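# Move three gears from furnace tray onto table, upright

## Task

Remove all three gears from the furnace tray and place each one standing on the table next to the tray with its smaller end on top, then release them so neither gripper holds anything.

## Robot and tools

Robot: two arms, left_arm and right_arm, each a six-joint arm with a two-finger parallel gripper. Base (URDF root) positions in the scene frame: left_arm at (+0.018, +0.275, 0) m, right_arm at (-0.048, -0.344, 0) m, both turned only slightly about z. Joint ranges in rad, base to hand: waist -2.880 to 2.880, shoulder 0.000 to 3.142, elbow 0.000 to 3.019, wrist pitch -1.693 to 1.571, wrist yaw -1.571 to 1.571, wrist roll -2.094 to 2.094. The elbow cannot fully straighten.

Frames: the scene frame has its origin on the table surface midway between the arms, +z up, +x pointing out across the table, and left_arm sits on the +y side. The words left and right are arm names, not sides of any picture. Each gripper has its own axes: the fingers extend along its +z and close along its y. end_effector_position is the spot between the finger pads, roughly 1 cm short of the tips.

Command row: 14 numbers, each in [-1, 1], always all 14 even if one arm is idle. First left_arm's dx, dy, dz, rx, ry, rz, opening, then right_arm's seven in the same order. dx..rz are an offset, not a pose: a displacement from the gripper's measured pose when the action began, expressed in that gripper's own axes. Scale: 1.0 equals 0.6 m of translation or 180 degrees of rotation; rx, ry, rz form a single rotation vector. opening is absolute, not an offset: +1 is fully open (0.094 m), -1 is shut.

execute_actions(actions): actions is a list of actions; each action is a table of at most 15 rows, one row per control step of 1/30 s. If fewer rows are given, the final row repeats until 15 steps pass. All rows of an action refer to the same start pose, not to the row before. The first action in a call starts from the last pose a result reported. An empty list just returns state and images. On every step the commanded pose is limited to within 70 mm and 16 degrees of the measured one, and after the action the arm goes at most to that last limited pose, so large offsets need follow-up actions. When position and orientation conflict, position wins.

move(target, speed, blocking): target is one 14-number row as above, offsets counted from the pose in the latest result that showed one. Each gripper travels a straight line toward its target; both paths finish together, taking 0.5 to 10 s, and stop short if 10 s is not enough. Rotation takes the shorter direction. speed is the top path speed in m/s, 0.002 to 0.5 (default 0.25); rotation is capped at twice that in rad/s. Paths ignore obstacles and the other arm, the hand lags and may stray, and can exceed speed near full reach. Faster moves and targets set deeper past a contact push harder. The opening is sent when the move starts. The result adds a move: line giving the ending (done, off_target, moving, held, fault) and active limits; paced means the pose was clipped, held means a check blocked steps (afterwards the arm may jump faster than speed). Each gripper's distance to its target is also given. If only one arm is named, the other finished fine. With blocking=false you get a result after 0.5 s while motion continues; check with wait(0), and call wait or stop before any new move or execute_actions.

wait(seconds): 0 to 10 s; arms keep their last command, a running move continues and the wait ends early when it finishes. stop(): brakes a running move (needs distance, more when fast); fingers keep moving. zoom_image(camera, region): enlarged crop of the latest image; region [x0, y0, x1, y1] in pixels, top-left origin, at most 504 by 504. read_manual(section): only "licences"; no motion. finished_scene(scene): integer 1 to 2, the current scene number; irreversible, and the goal must already hold and remain true.

Results: the state line left_arm: ... | right_arm: ... gives end_effector_position (m) and end_effector_quat_wxyz in the scene frame; readings get less accurate at long reach. Hand target lines show the pose each controller is driving toward. A pose unreachable line means a clearance check altered or blocked that arm's command. Action calls list positions at some steps, with HELD marking steps where an arm was held back. grip_measured is the finger gap on the opening scale; the last Joint positions value is the gap in metres; each gripper may read up to about 1 mm off. Joint torques are noisy, offset drive outputs, nonzero even unloaded. FAULT lines report arm stops; MOTOR HOT appears from 85 °C and at 100 °C that arm and gripper go limp (OVER-TEMPERATURE FAULT), so avoid long loaded holds.

Gripping: to hold a part, keep commanding an opening below grip_measured; about 0.03 below is firm, smaller gaps grip lighter. Pad force tops out near 50 to 62 N, less on parts under about 2 mm thick, with a short spike on first contact.

Sagging: arms tend to finish a centimetre or more low, and repeated zero offsets let them drift down. To keep an arm in place, send the correction back to its desired pose in the first call of each reply and zeros afterwards, aiming higher if it still droops. The simulation keeps running while you compose a reply, holding the last command.

Cameras, all 504x504: cam_head_left, cam_head_right, cam_high, cam_low, cam_left_wrist, cam_right_wrist, in that order. Calibration (K, distortion D, T_world_to_cam) is supplied; fixed cameras may be off by up to about 2.3 degrees and 9 mm, and wrist camera poses come from joint readings.

Avoid: arms colliding or pressing on each other, anything leaving the table, dropped or slipping gears, slamming into the tray or table, and hard pushes. Expect occasional brief tugs on held parts or nudges to loose objects.

Each tool is called after "Emit:" as name([rows], argument=value, ...), one row to a line, values as JSON.

## Session

Emit:
execute_actions(actions=[])

Scene clock: 0.00 s.
left_arm: end_effector_position=(+0.7016, +0.5195, +0.1582) grip_measured=+1.000 end_effector_quat_wxyz=(+0.607, -0.245, +0.719, +0.231) | right_arm: end_effector_position=(+0.5306, -0.0846, +0.3084) grip_measured=+1.000 end_effector_quat_wxyz=(+0.505, +0.005, +0.838, +0.207)
Joint positions: left_arm=[ 0.216  1.932  1.173  0.586 -0.446 -0.04   0.094] | right_arm=[ 0.296  1.447  1.164 -0.133  0.047  0.416  0.094]
Joint velocities: left_arm=[-0.005 -0.005 -0.002 -0.007 -0.007  0.022  0.   ] | right_arm=[ 0.005 -0.005 -0.017 -0.002  0.081  0.037  0.   ]
Joint torques (N m, as the arm reports them, + toward a larger angle): no reading
Motor temperatures (°C, as the motors report them): left_arm=[24 25 26 28 26 25] | right_arm=[28 27 28 27 26 26]
Hand target (left_arm): +0.707, +0.521, +0.166; +0.614, -0.246, +0.713, +0.231
Hand target (right_arm): +0.535, -0.082, +0.335; +0.523, +0.005, +0.825, +0.216

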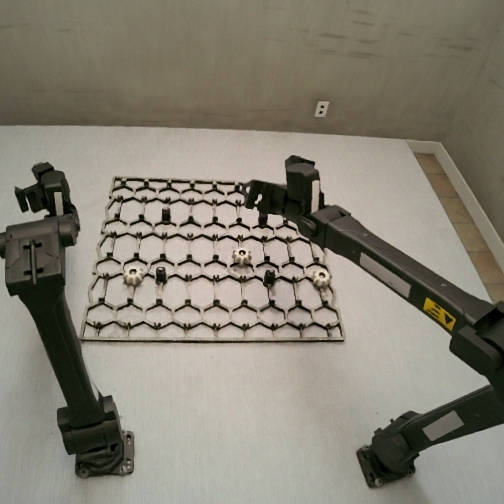

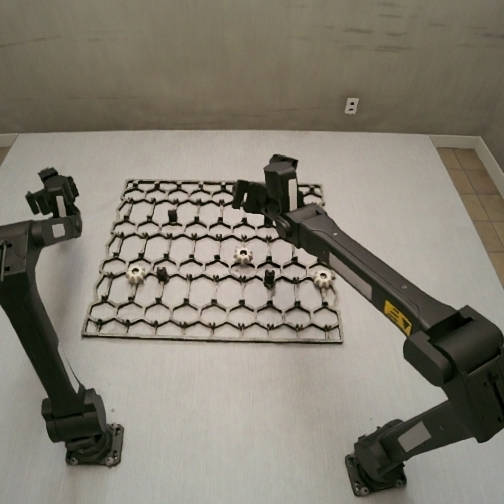

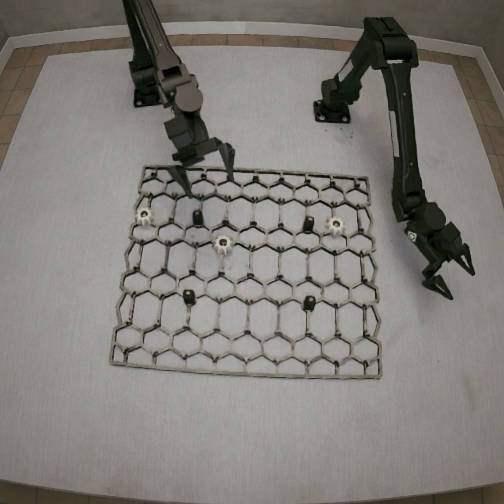

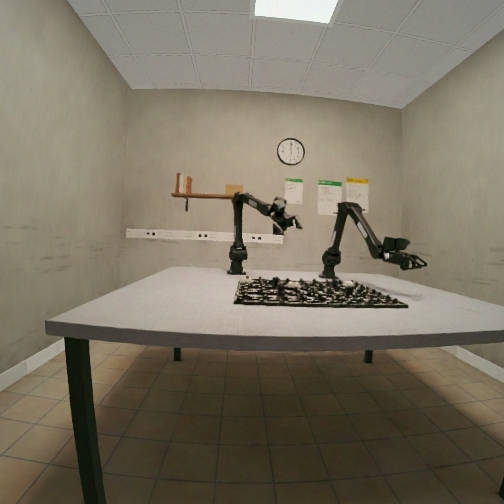

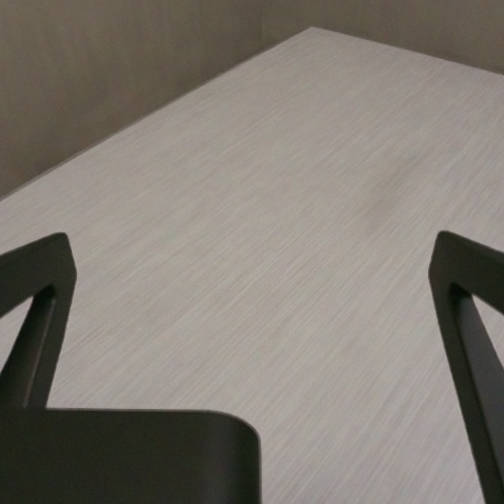

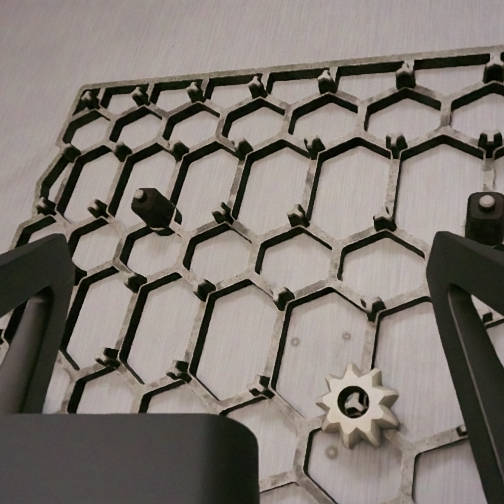

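Emit:
zoom_image(camera="cam_high", region=[110, 180, 370, 280])

Emit:
zoom_image(camera="cam_head_right", region=[100, 230, 350, 300])

Region (110, 180, 370, 280) of cam_high's 504x504 image, scaled by 1.938, with more detail than that image has; it fills the top 194 rows of this view, and the rest is white.

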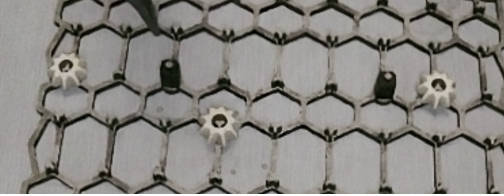

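Region (100, 230, 350, 300) of cam_head_right's 504x504 image, scaled by 2.016, with more detail than that image has; it fills the top 141 rows of this view, and the rest is white.

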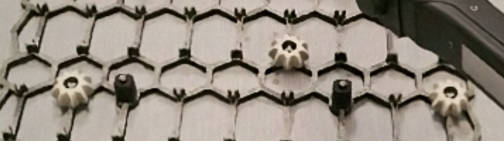

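Emit:
move(target=[0,0,0,0.162,0.427,0.172,1,0,0,0,0.139,0.339,-0.003,1], speed=0.4)

Scene clock: 4.00 s.
left_arm: end_effector_position=(+0.6928, +0.5074, +0.1642) grip_measured=+1.000 end_effector_quat_wxyz=(+0.004, -0.012, +1.000, +0.007) | right_arm: end_effector_position=(+0.5171, -0.0831, +0.2852) grip_measured=+1.000 end_effector_quat_wxyz=(+0.038, -0.010, +0.999, +0.014)
Joint positions: left_arm=[ 0.304  2.332  2.47  -1.696 -0.011  0.306  0.094] | right_arm=[ 0.296  1.959  2.157 -1.687  0.006  0.416  0.094]
Joint velocities: left_arm=[-0.005 -0.005  0.012 -0.002 -0.022 -0.051  0.   ] | right_arm=[-0.005 -0.005  0.012 -0.017  0.037  0.066  0.   ]
Joint torques (N m, as the arm reports them, + toward a larger angle): left_arm=[  0.3  -25.27  14.39  -0.36  -0.02   0.09] | right_arm=[ -5.02 -18.84  14.64  -0.26  -0.05  -0.1 ]
Motor temperatures (°C, as the motors report them): left_arm=[24 25 27 28 26 25] | right_arm=[28 27 29 27 26 26]
Hand target (left_arm): +0.696, +0.518, +0.160; +0.006, -0.012, +1.000, +0.006
Hand target (right_arm): +0.528, -0.086, +0.307; +0.060, -0.003, +0.998, +0.026
Off the commanded pose (left_arm): 0.016 m, 1 deg.
Off the commanded pose (right_arm): 0.027 m, 5 deg.
joint sent to its limit (left arm) — the command would take joint 4 (wrist pitch) past its lower limit, so that joint was sent only as far as its limit.
joint sent to its limit (right arm) — the command would take joint 4 (wrist pitch) past its lower limit, so that joint was sent only as far as its limit.
move: off_target (left_arm, right_arm)
camera_calibration (this result's frames):
cam_left_wrist: T_world_to_cam=[[0.0198778, -0.999732, -0.0118249, 0.493467], [-0.821869, -0.023074, 0.569209, 0.490317], [-0.56933, -0.00159608, -0.822108, 0.653827], [0, 0, 0, 1]] pos_world=[0.76541, 0.505692, 0.264259]
cam_right_wrist: T_world_to_cam=[[0.0351136, -0.998898, -0.031142, -0.0957289], [-0.855131, -0.0461579, 0.516352, 0.298339], [-0.517221, 0.00849946, -0.85581, 0.639622], [0, 0, 0, 1]] pos_world=[0.589307, -0.0872891, 0.390365]

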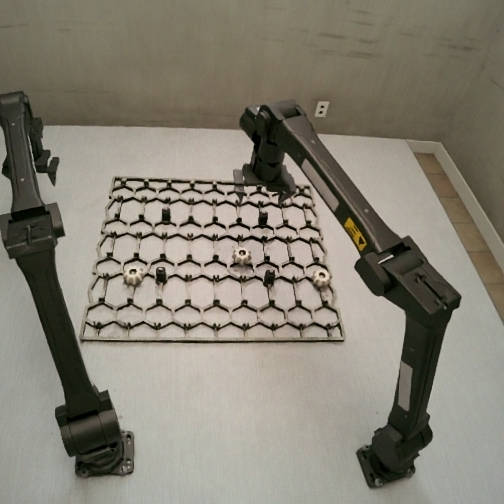

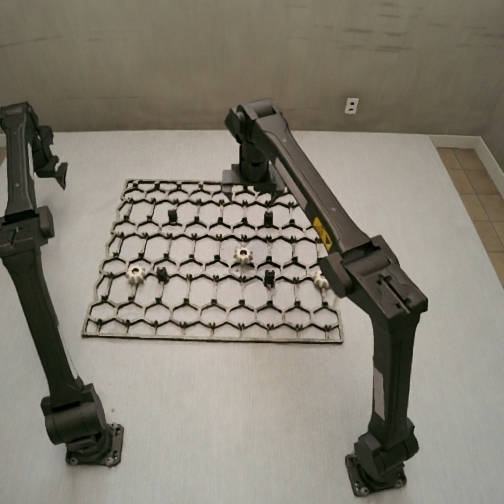

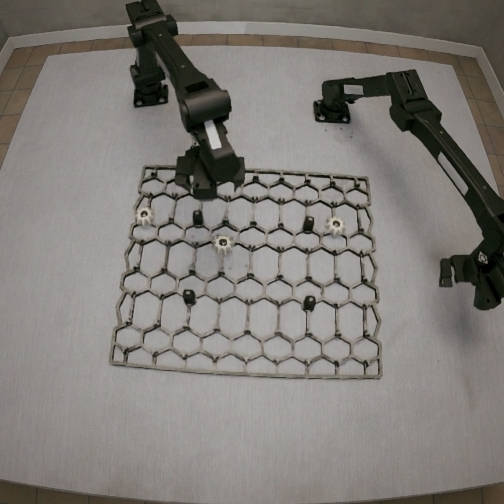

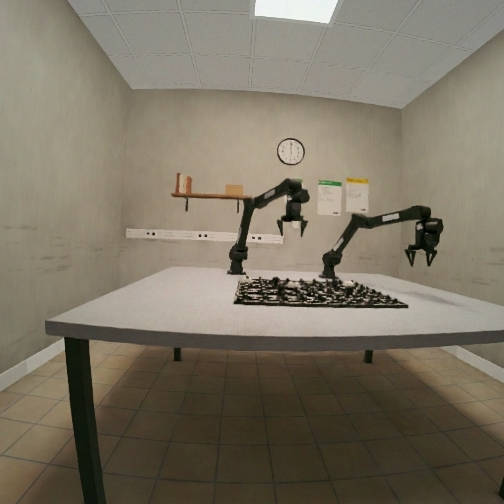

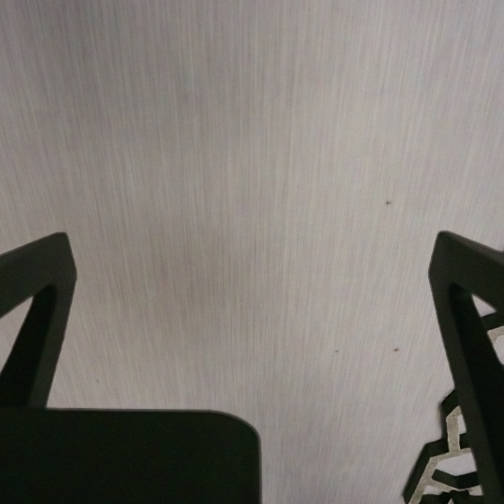

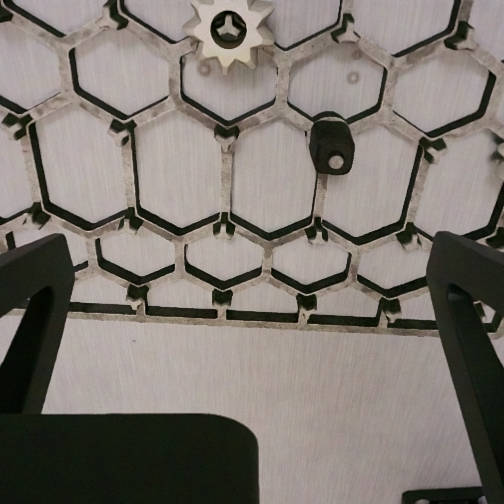

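Emit:
move(target=[0.372,-0.502,0.073,0,0,0,0.45,-0.047,0.035,0.275,0,0,0,0.45], speed=0.35)

Scene clock: 6.00 s.
left_arm: end_effector_position=(+0.4673, +0.2027, +0.1014) grip_measured=+0.452 end_effector_quat_wxyz=(-0.016, -0.001, +1.000, +0.012) | right_arm: end_effector_position=(+0.5583, -0.0639, +0.1266) grip_measured=+0.452 end_effector_quat_wxyz=(+0.036, -0.008, +0.999, +0.013)
Joint positions: left_arm=[-0.192  1.639  1.217 -1.183 -0.018 -0.169  0.068] | right_arm=[ 0.296  2.097  1.96  -1.357  0.006  0.419  0.068]
Joint velocities: left_arm=[ 0.005  0.005  0.002  0.002  0.066 -0.007 -0.   ] | right_arm=[-0.015 -0.005 -0.027 -0.002  0.007  0.081 -0.001]
Joint torques (N m, as the arm reports them, + toward a larger angle): left_arm=[ -0.13 -16.92   9.72   0.69  -0.28  -0.06] | right_arm=[ -1.67 -21.39   8.83   0.44   0.07  -0.04]
Motor temperatures (°C, as the motors report them): left_arm=[24 25 27 28 26 25] | right_arm=[28 28 29 27 26 26]
Hand target (left_arm): +0.473, +0.206, +0.110; +0.002, -0.012, +1.000, +0.011
Hand target (right_arm): +0.557, -0.056, +0.123; +0.038, -0.010, +0.999, +0.014
Off the commanded pose (left_arm): 0.016 m, 3 deg.
Off the commanded pose (right_arm): 0.008 m, 0 deg.
move: off_target (left_arm)
camera_calibration (this result's frames):
cam_left_wrist: T_world_to_cam=[[-0.0014241, -0.999785, -0.020683, 0.203447], [-0.798782, -0.011306, 0.601514, 0.31726], [-0.601618, 0.0173778, -0.798595, 0.482177], [0, 0, 0, 1]] pos_world=[0.543798, 0.198611, 0.198435]
cam_right_wrist: T_world_to_cam=[[0.0319358, -0.999056, -0.0294316, -0.0814339], [-0.852892, -0.0425926, 0.520348, 0.414771], [-0.52111, 0.00848424, -0.853447, 0.5269], [0, 0, 0, 1]] pos_world=[0.630928, -0.0681612, 0.23146]

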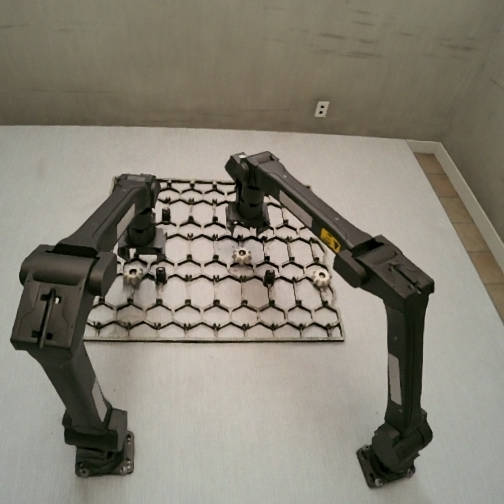

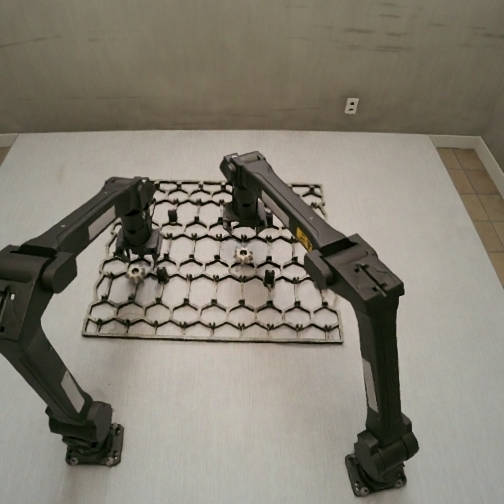

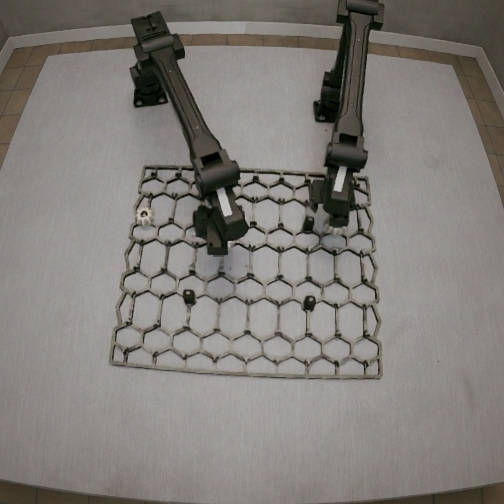

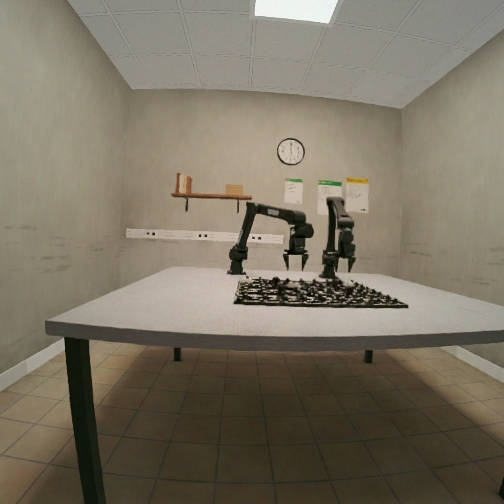

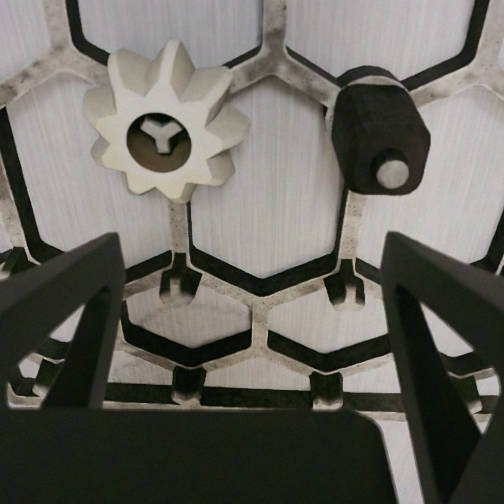

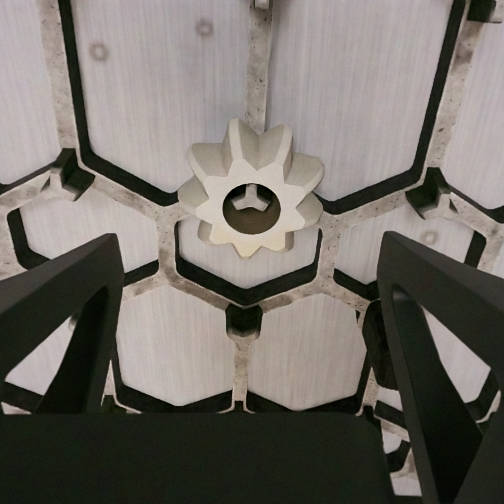

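Emit:
move(target=[-0.008,0.05,0,0,0,0,0.5,0.038,0,0,0,0,0,0.5])

Emit:
move(target=[0,0,0.11,0,0,0,0.5,0,0,0.155,0,0,0,0.5], speed=0.1)

Scene clock: 7.30 s.
left_arm: end_effector_position=(+0.4709, +0.2304, +0.1014) grip_measured=+0.498 end_effector_quat_wxyz=(-0.017, -0.004, +1.000, +0.011) | right_arm: end_effector_position=(+0.5371, -0.0738, +0.0984) grip_measured=+0.498 end_effector_quat_wxyz=(+0.013, -0.006, +1.000, +0.003)
Joint positions: left_arm=[-0.13   1.639  1.217 -1.183 -0.018 -0.113  0.07 ] | right_arm=[ 0.296  2.08   1.859 -1.324  0.006  0.424  0.07 ]
Joint velocities: left_arm=[-0.005 -0.005 -0.032  0.007 -0.051  0.037  0.   ] | right_arm=[-0.015 -0.024  0.017 -0.017 -0.066 -0.022 -0.001]
Joint torques (N m, as the arm reports them, + toward a larger angle): left_arm=[ -0.32 -15.37   9.74   0.02  -0.13   0.1 ] | right_arm=[ -2.34 -23.86   8.88   0.27   0.08  -0.05]
Motor temperatures (°C, as the motors report them): left_arm=[24 25 27 28 26 25] | right_arm=[28 28 29 27 26 26]
Hand target (left_arm): +0.473, +0.233, +0.102; -0.016, -0.001, +1.000, +0.011
Hand target (right_arm): +0.535, -0.064, +0.125; +0.036, -0.008, +0.999, +0.013
Off the commanded pose (left_arm): 0.003 m, 0 deg.
Off the commanded pose (right_arm): 0.028 m, 3 deg.
move: off_target (right_arm)
camera_calibration (this result's frames):
cam_left_wrist: T_world_to_cam=[[0.00355296, -0.999816, -0.0188526, 0.228643], [-0.797964, -0.0141972, 0.602538, 0.32064], [-0.602695, 0.0129029, -0.797867, 0.485336], [0, 0, 0, 1]] pos_world=[0.547557, 0.226891, 0.198346]
cam_right_wrist: T_world_to_cam=[[0.0260818, -0.999615, -0.0094623, -0.0903053], [-0.827978, -0.0269055, 0.560114, 0.394822], [-0.560153, -0.00677422, -0.828361, 0.509226], [0, 0, 0, 1]] pos_world=[0.614504, -0.0761981, 0.199823]

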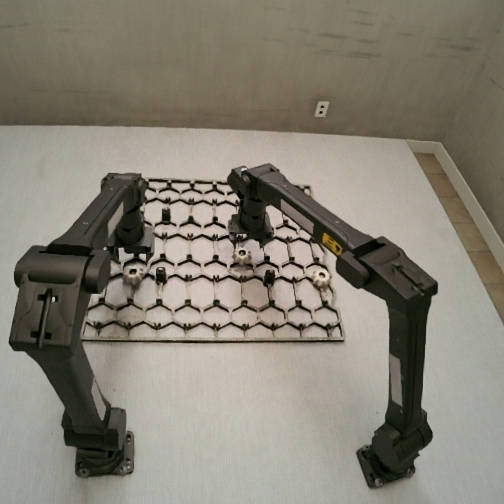

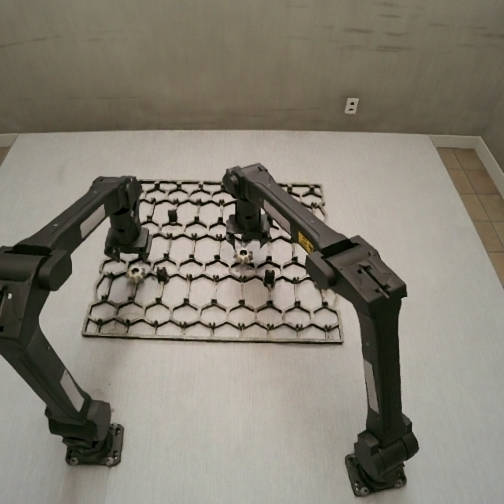

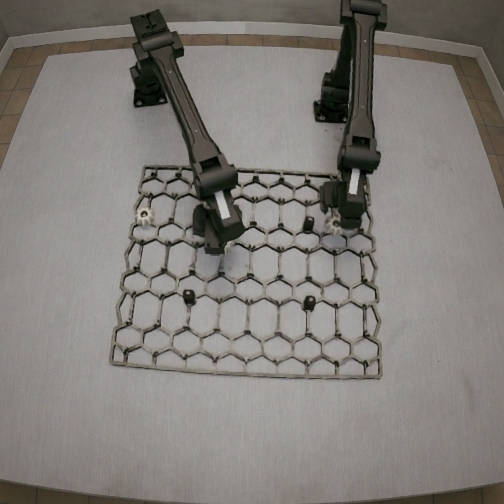

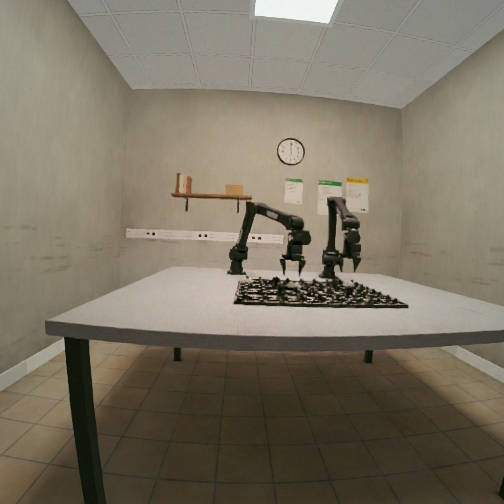

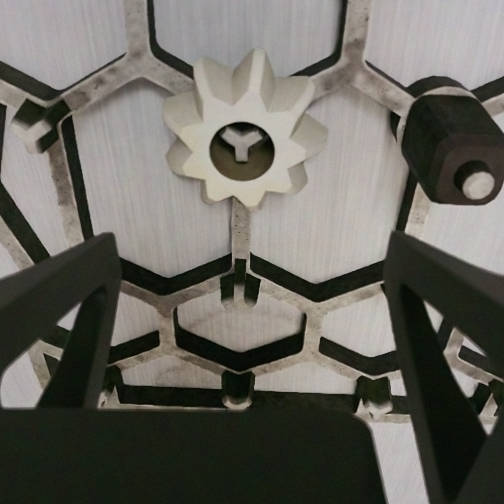

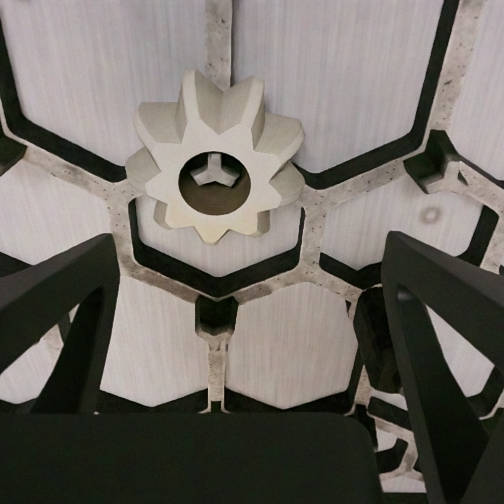

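Scene clock: 8.63 s.
left_arm: end_effector_position=(+0.4673, +0.2308, +0.0448) grip_measured=+0.498 end_effector_quat_wxyz=(-0.012, -0.004, +1.000, +0.010) | right_arm: end_effector_position=(+0.5449, -0.0682, +0.0273) grip_measured=+0.499 end_effector_quat_wxyz=(+0.030, -0.005, +0.999, +0.013)
Joint positions: left_arm=[-0.13   1.698  1.125 -1.025 -0.018 -0.113  0.07 ] | right_arm=[ 0.298  2.139  1.763 -1.13   0.001  0.427  0.07 ]
Joint velocities: left_arm=[ 0.015 -0.005 -0.007  0.002  0.007 -0.095 -0.   ] | right_arm=[-0.005  0.005 -0.022 -0.007 -0.007  0.022  0.   ]
Joint torques (N m, as the arm reports them, + toward a larger angle): left_arm=[  0.11 -13.78   8.73   0.82  -0.13   0.06] | right_arm=[ -3.34 -18.04   7.68   0.22   0.23  -0.07]
Motor temperatures (°C, as the motors report them): left_arm=[24 25 27 28 26 25] | right_arm=[28 28 29 27 26 26]
Hand target (left_arm): +0.469, +0.232, +0.035; -0.016, -0.004, +1.000, +0.011
Hand target (right_arm): +0.539, -0.073, +0.006; +0.013, -0.006, +1.000, +0.003
Off the commanded pose (left_arm): 0.009 m, 0 deg.
Off the commanded pose (right_arm): 0.023 m, 2 deg.
move: off_target (right_arm)
camera_calibration (this result's frames):
cam_left_wrist: T_world_to_cam=[[0.00370653, -0.999832, -0.0179451, 0.227853], [-0.802965, -0.0136715, 0.595869, 0.35444], [-0.596015, 0.0122007, -0.802881, 0.435284], [0, 0, 0, 1]] pos_world=[0.543194, 0.22735, 0.14237]
cam_right_wrist: T_world_to_cam=[[0.0254107, -0.999247, -0.0293148, -0.0846567], [-0.846191, -0.0371135, 0.531586, 0.451253], [-0.532273, 0.011298, -0.846497, 0.441268], [0, 0, 0, 1]] pos_world=[0.618872, -0.0728308, 0.131171]

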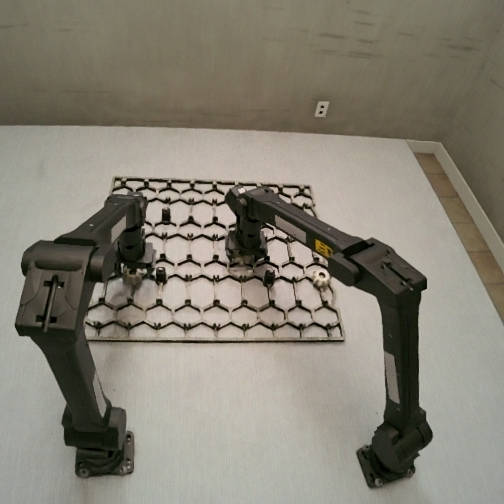

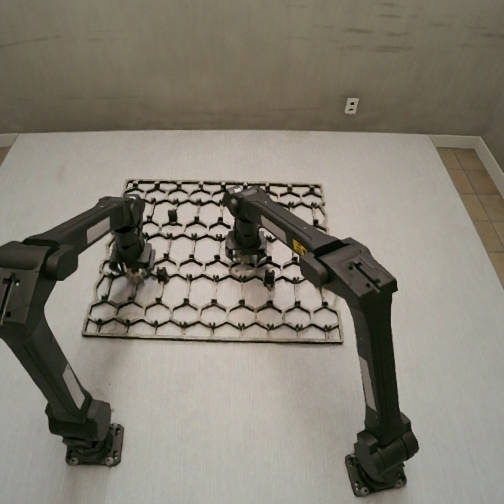

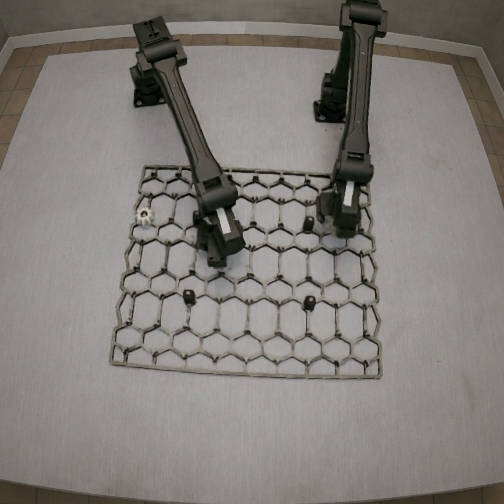

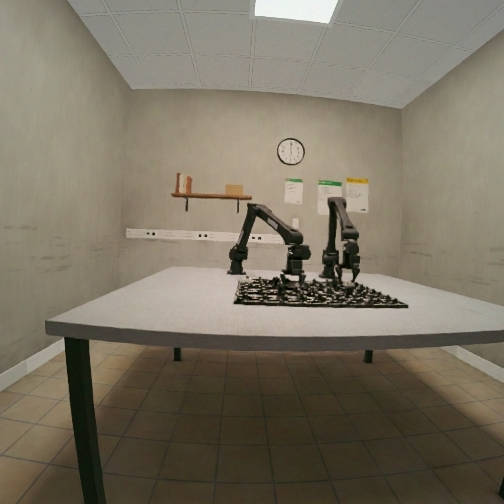

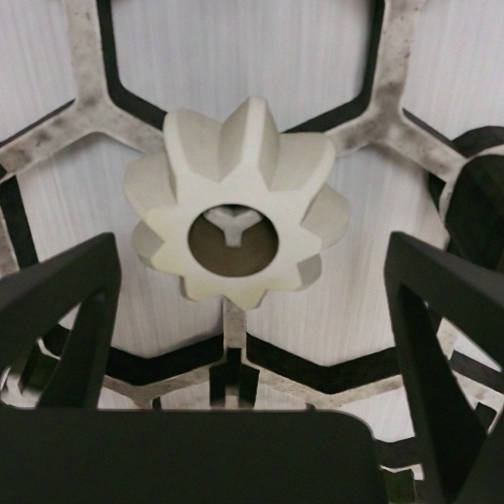

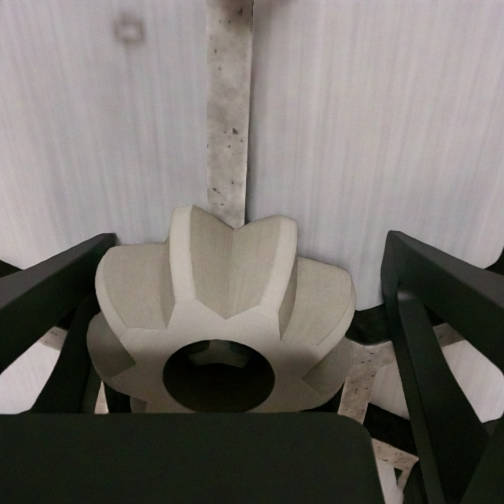

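Emit:
move(target=[0,0.005,0.035,0,0,0,0.5,0,0.005,-0.005,0,0,0,-0.3], speed=0.1)

Emit:
move(target=[0,0,0,0,0,0,-0.3,0,0,0,0,0,0,-0.3])

Scene clock: 9.50 s.
left_arm: end_effector_position=(+0.4661, +0.2309, +0.0359) grip_measured=+0.498 end_effector_quat_wxyz=(-0.005, -0.004, +1.000, +0.009) | right_arm: end_effector_position=(+0.5454, -0.0633, +0.0277) grip_measured=+0.077 end_effector_quat_wxyz=(+0.032, +0.005, +0.999, +0.021)
Joint positions: left_arm=[-0.13   1.7    1.101 -0.984 -0.018 -0.113  0.07 ] | right_arm=[ 0.301  2.139  1.763 -1.12  -0.01   0.451  0.051]
Joint velocities: left_arm=[-0.015 -0.005 -0.017  0.022 -0.037  0.007 -0.   ] | right_arm=[-0.005 -0.015  0.002  0.002 -0.037 -0.051  0.001]
Joint torques (N m, as the arm reports them, + toward a larger angle): left_arm=[  0.09 -12.96   8.6    0.9   -0.12   0.06] | right_arm=[ -2.82 -20.65   9.21  -0.78   0.46  -0.27]
Motor temperatures (°C, as the motors report them): left_arm=[24 25 27 28 26 25] | right_arm=[28 28 29 27 26 26]
Hand target (left_arm): +0.467, +0.234, +0.024; -0.012, -0.004, +1.000, +0.010
Hand target (right_arm): +0.545, -0.065, +0.030; +0.030, -0.005, +0.999, +0.013
Off the commanded pose (left_arm): 0.013 m, 1 deg.
Off the commanded pose (right_arm): 0.003 m, 2 deg.
move: off_target (left_arm)
camera_calibration (this result's frames):
cam_left_wrist: T_world_to_cam=[[0.00395392, -0.999858, -0.0163747, 0.227663], [-0.811472, -0.0127773, 0.584252, 0.362892], [-0.584378, 0.0109776, -0.811407, 0.422619], [0, 0, 0, 1]] pos_world=[0.540546, 0.227628, 0.134624]
cam_right_wrist: T_world_to_cam=[[0.0054541, -0.998944, -0.0456089, -0.0683992], [-0.848973, -0.0287265, 0.527655, 0.453814], [-0.528409, 0.0358428, -0.848233, 0.441348], [0, 0, 0, 1]] pos_world=[0.618861, -0.0711097, 0.131789]

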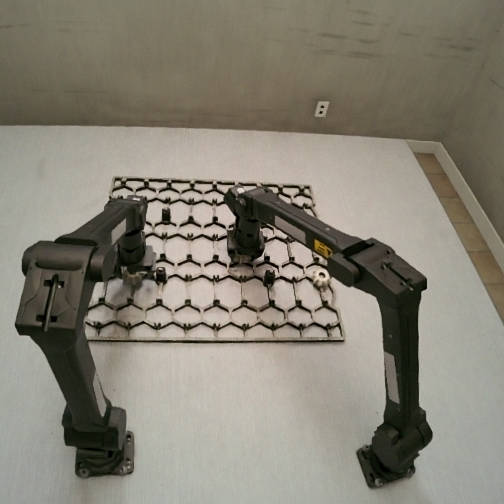

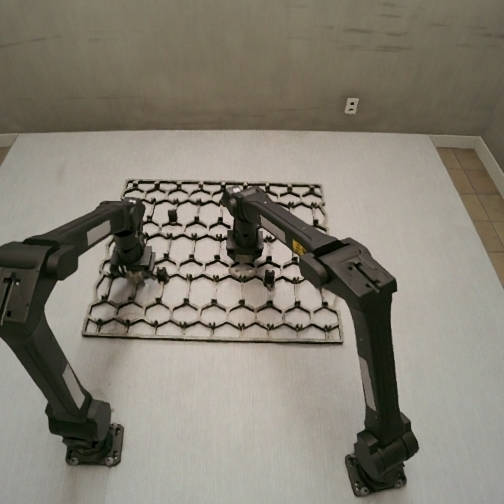

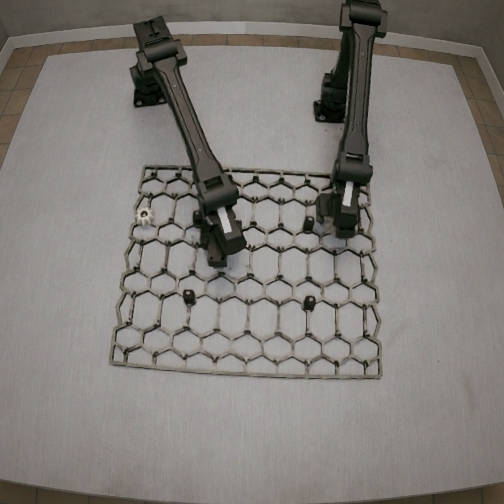

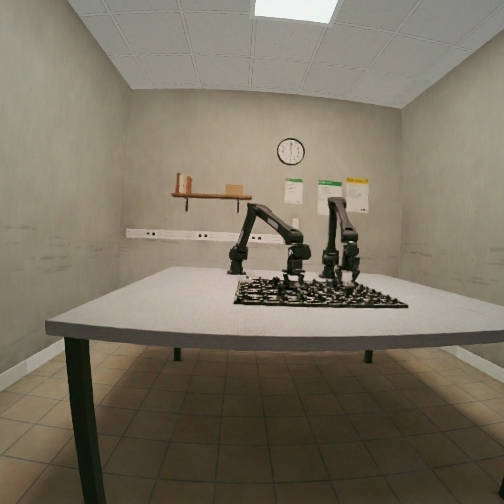

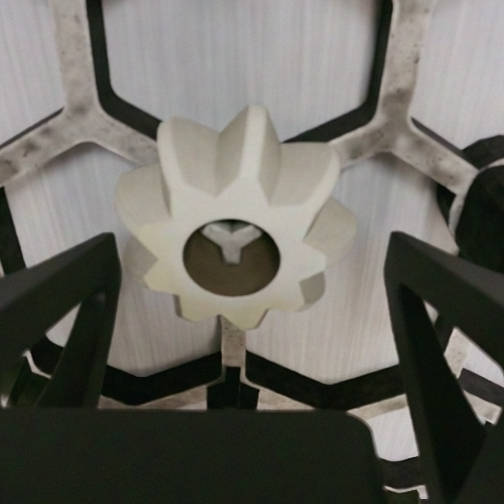

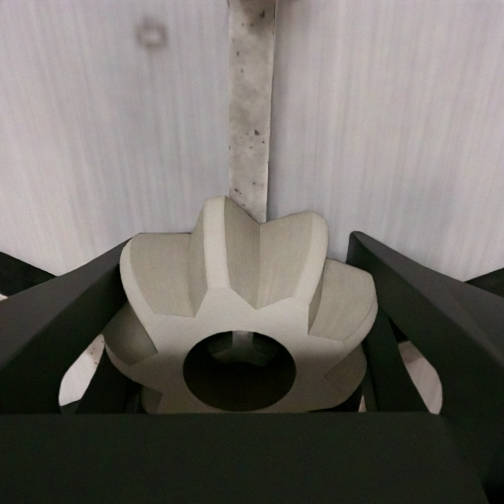

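Scene clock: 10.00 s.
left_arm: end_effector_position=(+0.4646, +0.2347, +0.0356) grip_measured=+0.078 end_effector_quat_wxyz=(-0.007, -0.006, +1.000, +0.015) | right_arm: end_effector_position=(+0.5453, -0.0631, +0.0277) grip_measured=+0.077 end_effector_quat_wxyz=(+0.031, +0.008, +0.999, +0.021)
Joint positions: left_arm=[-0.126  1.7    1.099 -0.987 -0.029 -0.113  0.051] | right_arm=[ 0.301  2.139  1.763 -1.12  -0.011  0.457  0.051]
Joint velocities: left_arm=[-0.005  0.005 -0.002 -0.022  0.022  0.022  0.   ] | right_arm=[-0.005 -0.015 -0.012 -0.012 -0.007  0.066  0.001]
Joint torques (N m, as the arm reports them, + toward a larger angle): left_arm=[ -1.35 -15.04   8.71   0.25   0.27   0.02] | right_arm=[ -2.94 -21.31   8.61  -0.04   0.18  -0.09]
Motor temperatures (°C, as the motors report them): left_arm=[24 25 27 28 26 25] | right_arm=[28 28 29 27 26 26]
Hand target (left_arm): +0.466, +0.231, +0.036; -0.005, -0.004, +1.000, +0.009
Hand target (right_arm): +0.545, -0.063, +0.028; +0.032, +0.005, +0.999, +0.021
Off the commanded pose (left_arm): 0.004 m, 1 deg.
Off the commanded pose (right_arm): 0.000 m, 0 deg.
move: done
camera_calibration (this result's frames):
cam_left_wrist: T_world_to_cam=[[0.0075148, -0.999572, -0.0282847, 0.230216], [-0.809206, -0.0226963, 0.587086, 0.363128], [-0.587477, 0.0184763, -0.80903, 0.421057], [0, 0, 0, 1]] pos_world=[0.539477, 0.230579, 0.133972]
cam_right_wrist: T_world_to_cam=[[0.000187587, -0.998896, -0.0469803, -0.065308], [-0.848739, -0.0250028, 0.52822, 0.453839], [-0.528811, 0.0397749, -0.847807, 0.441755], [0, 0, 0, 1]] pos_world=[0.618808, -0.0714594, 0.131728]

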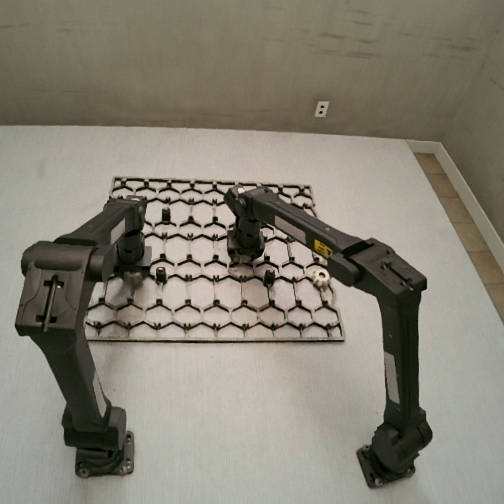

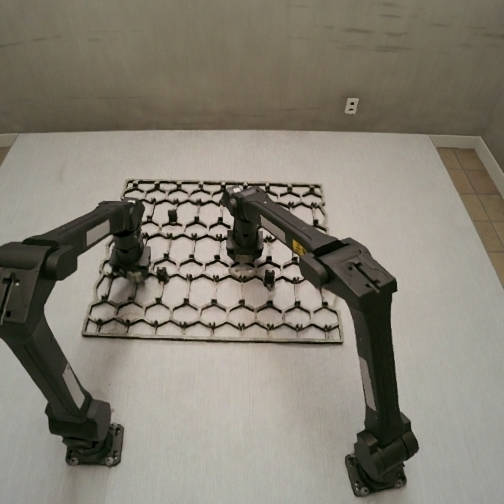

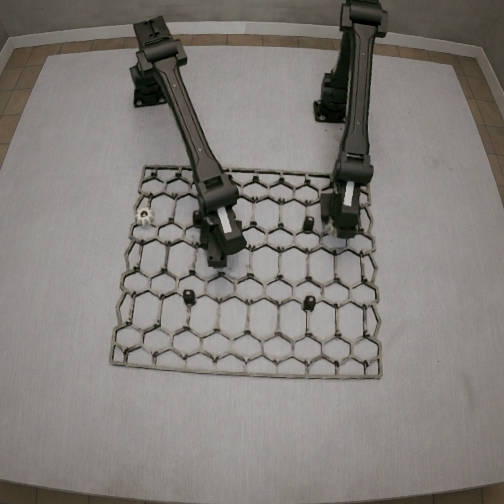

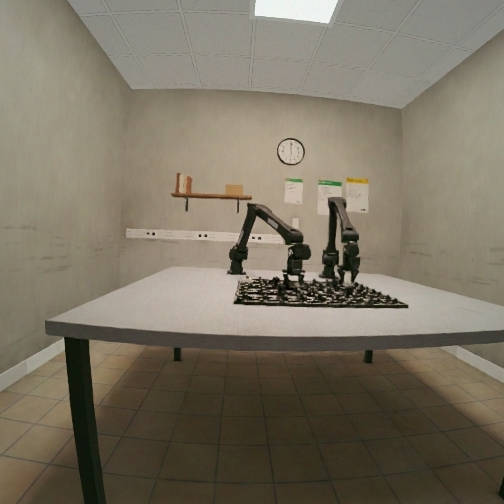

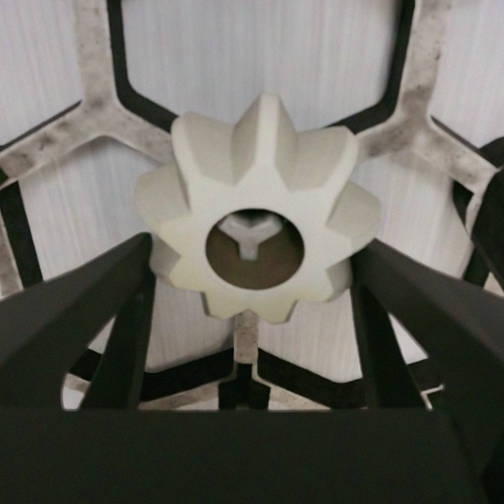

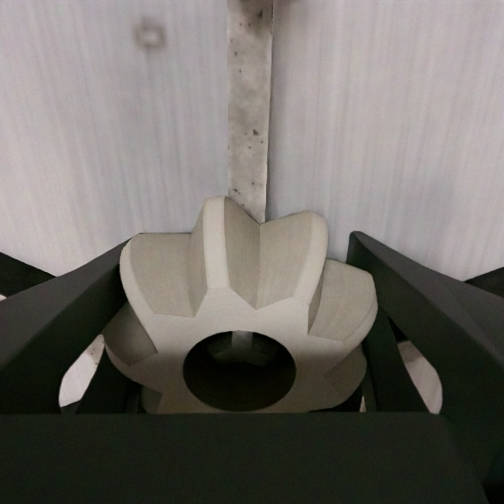

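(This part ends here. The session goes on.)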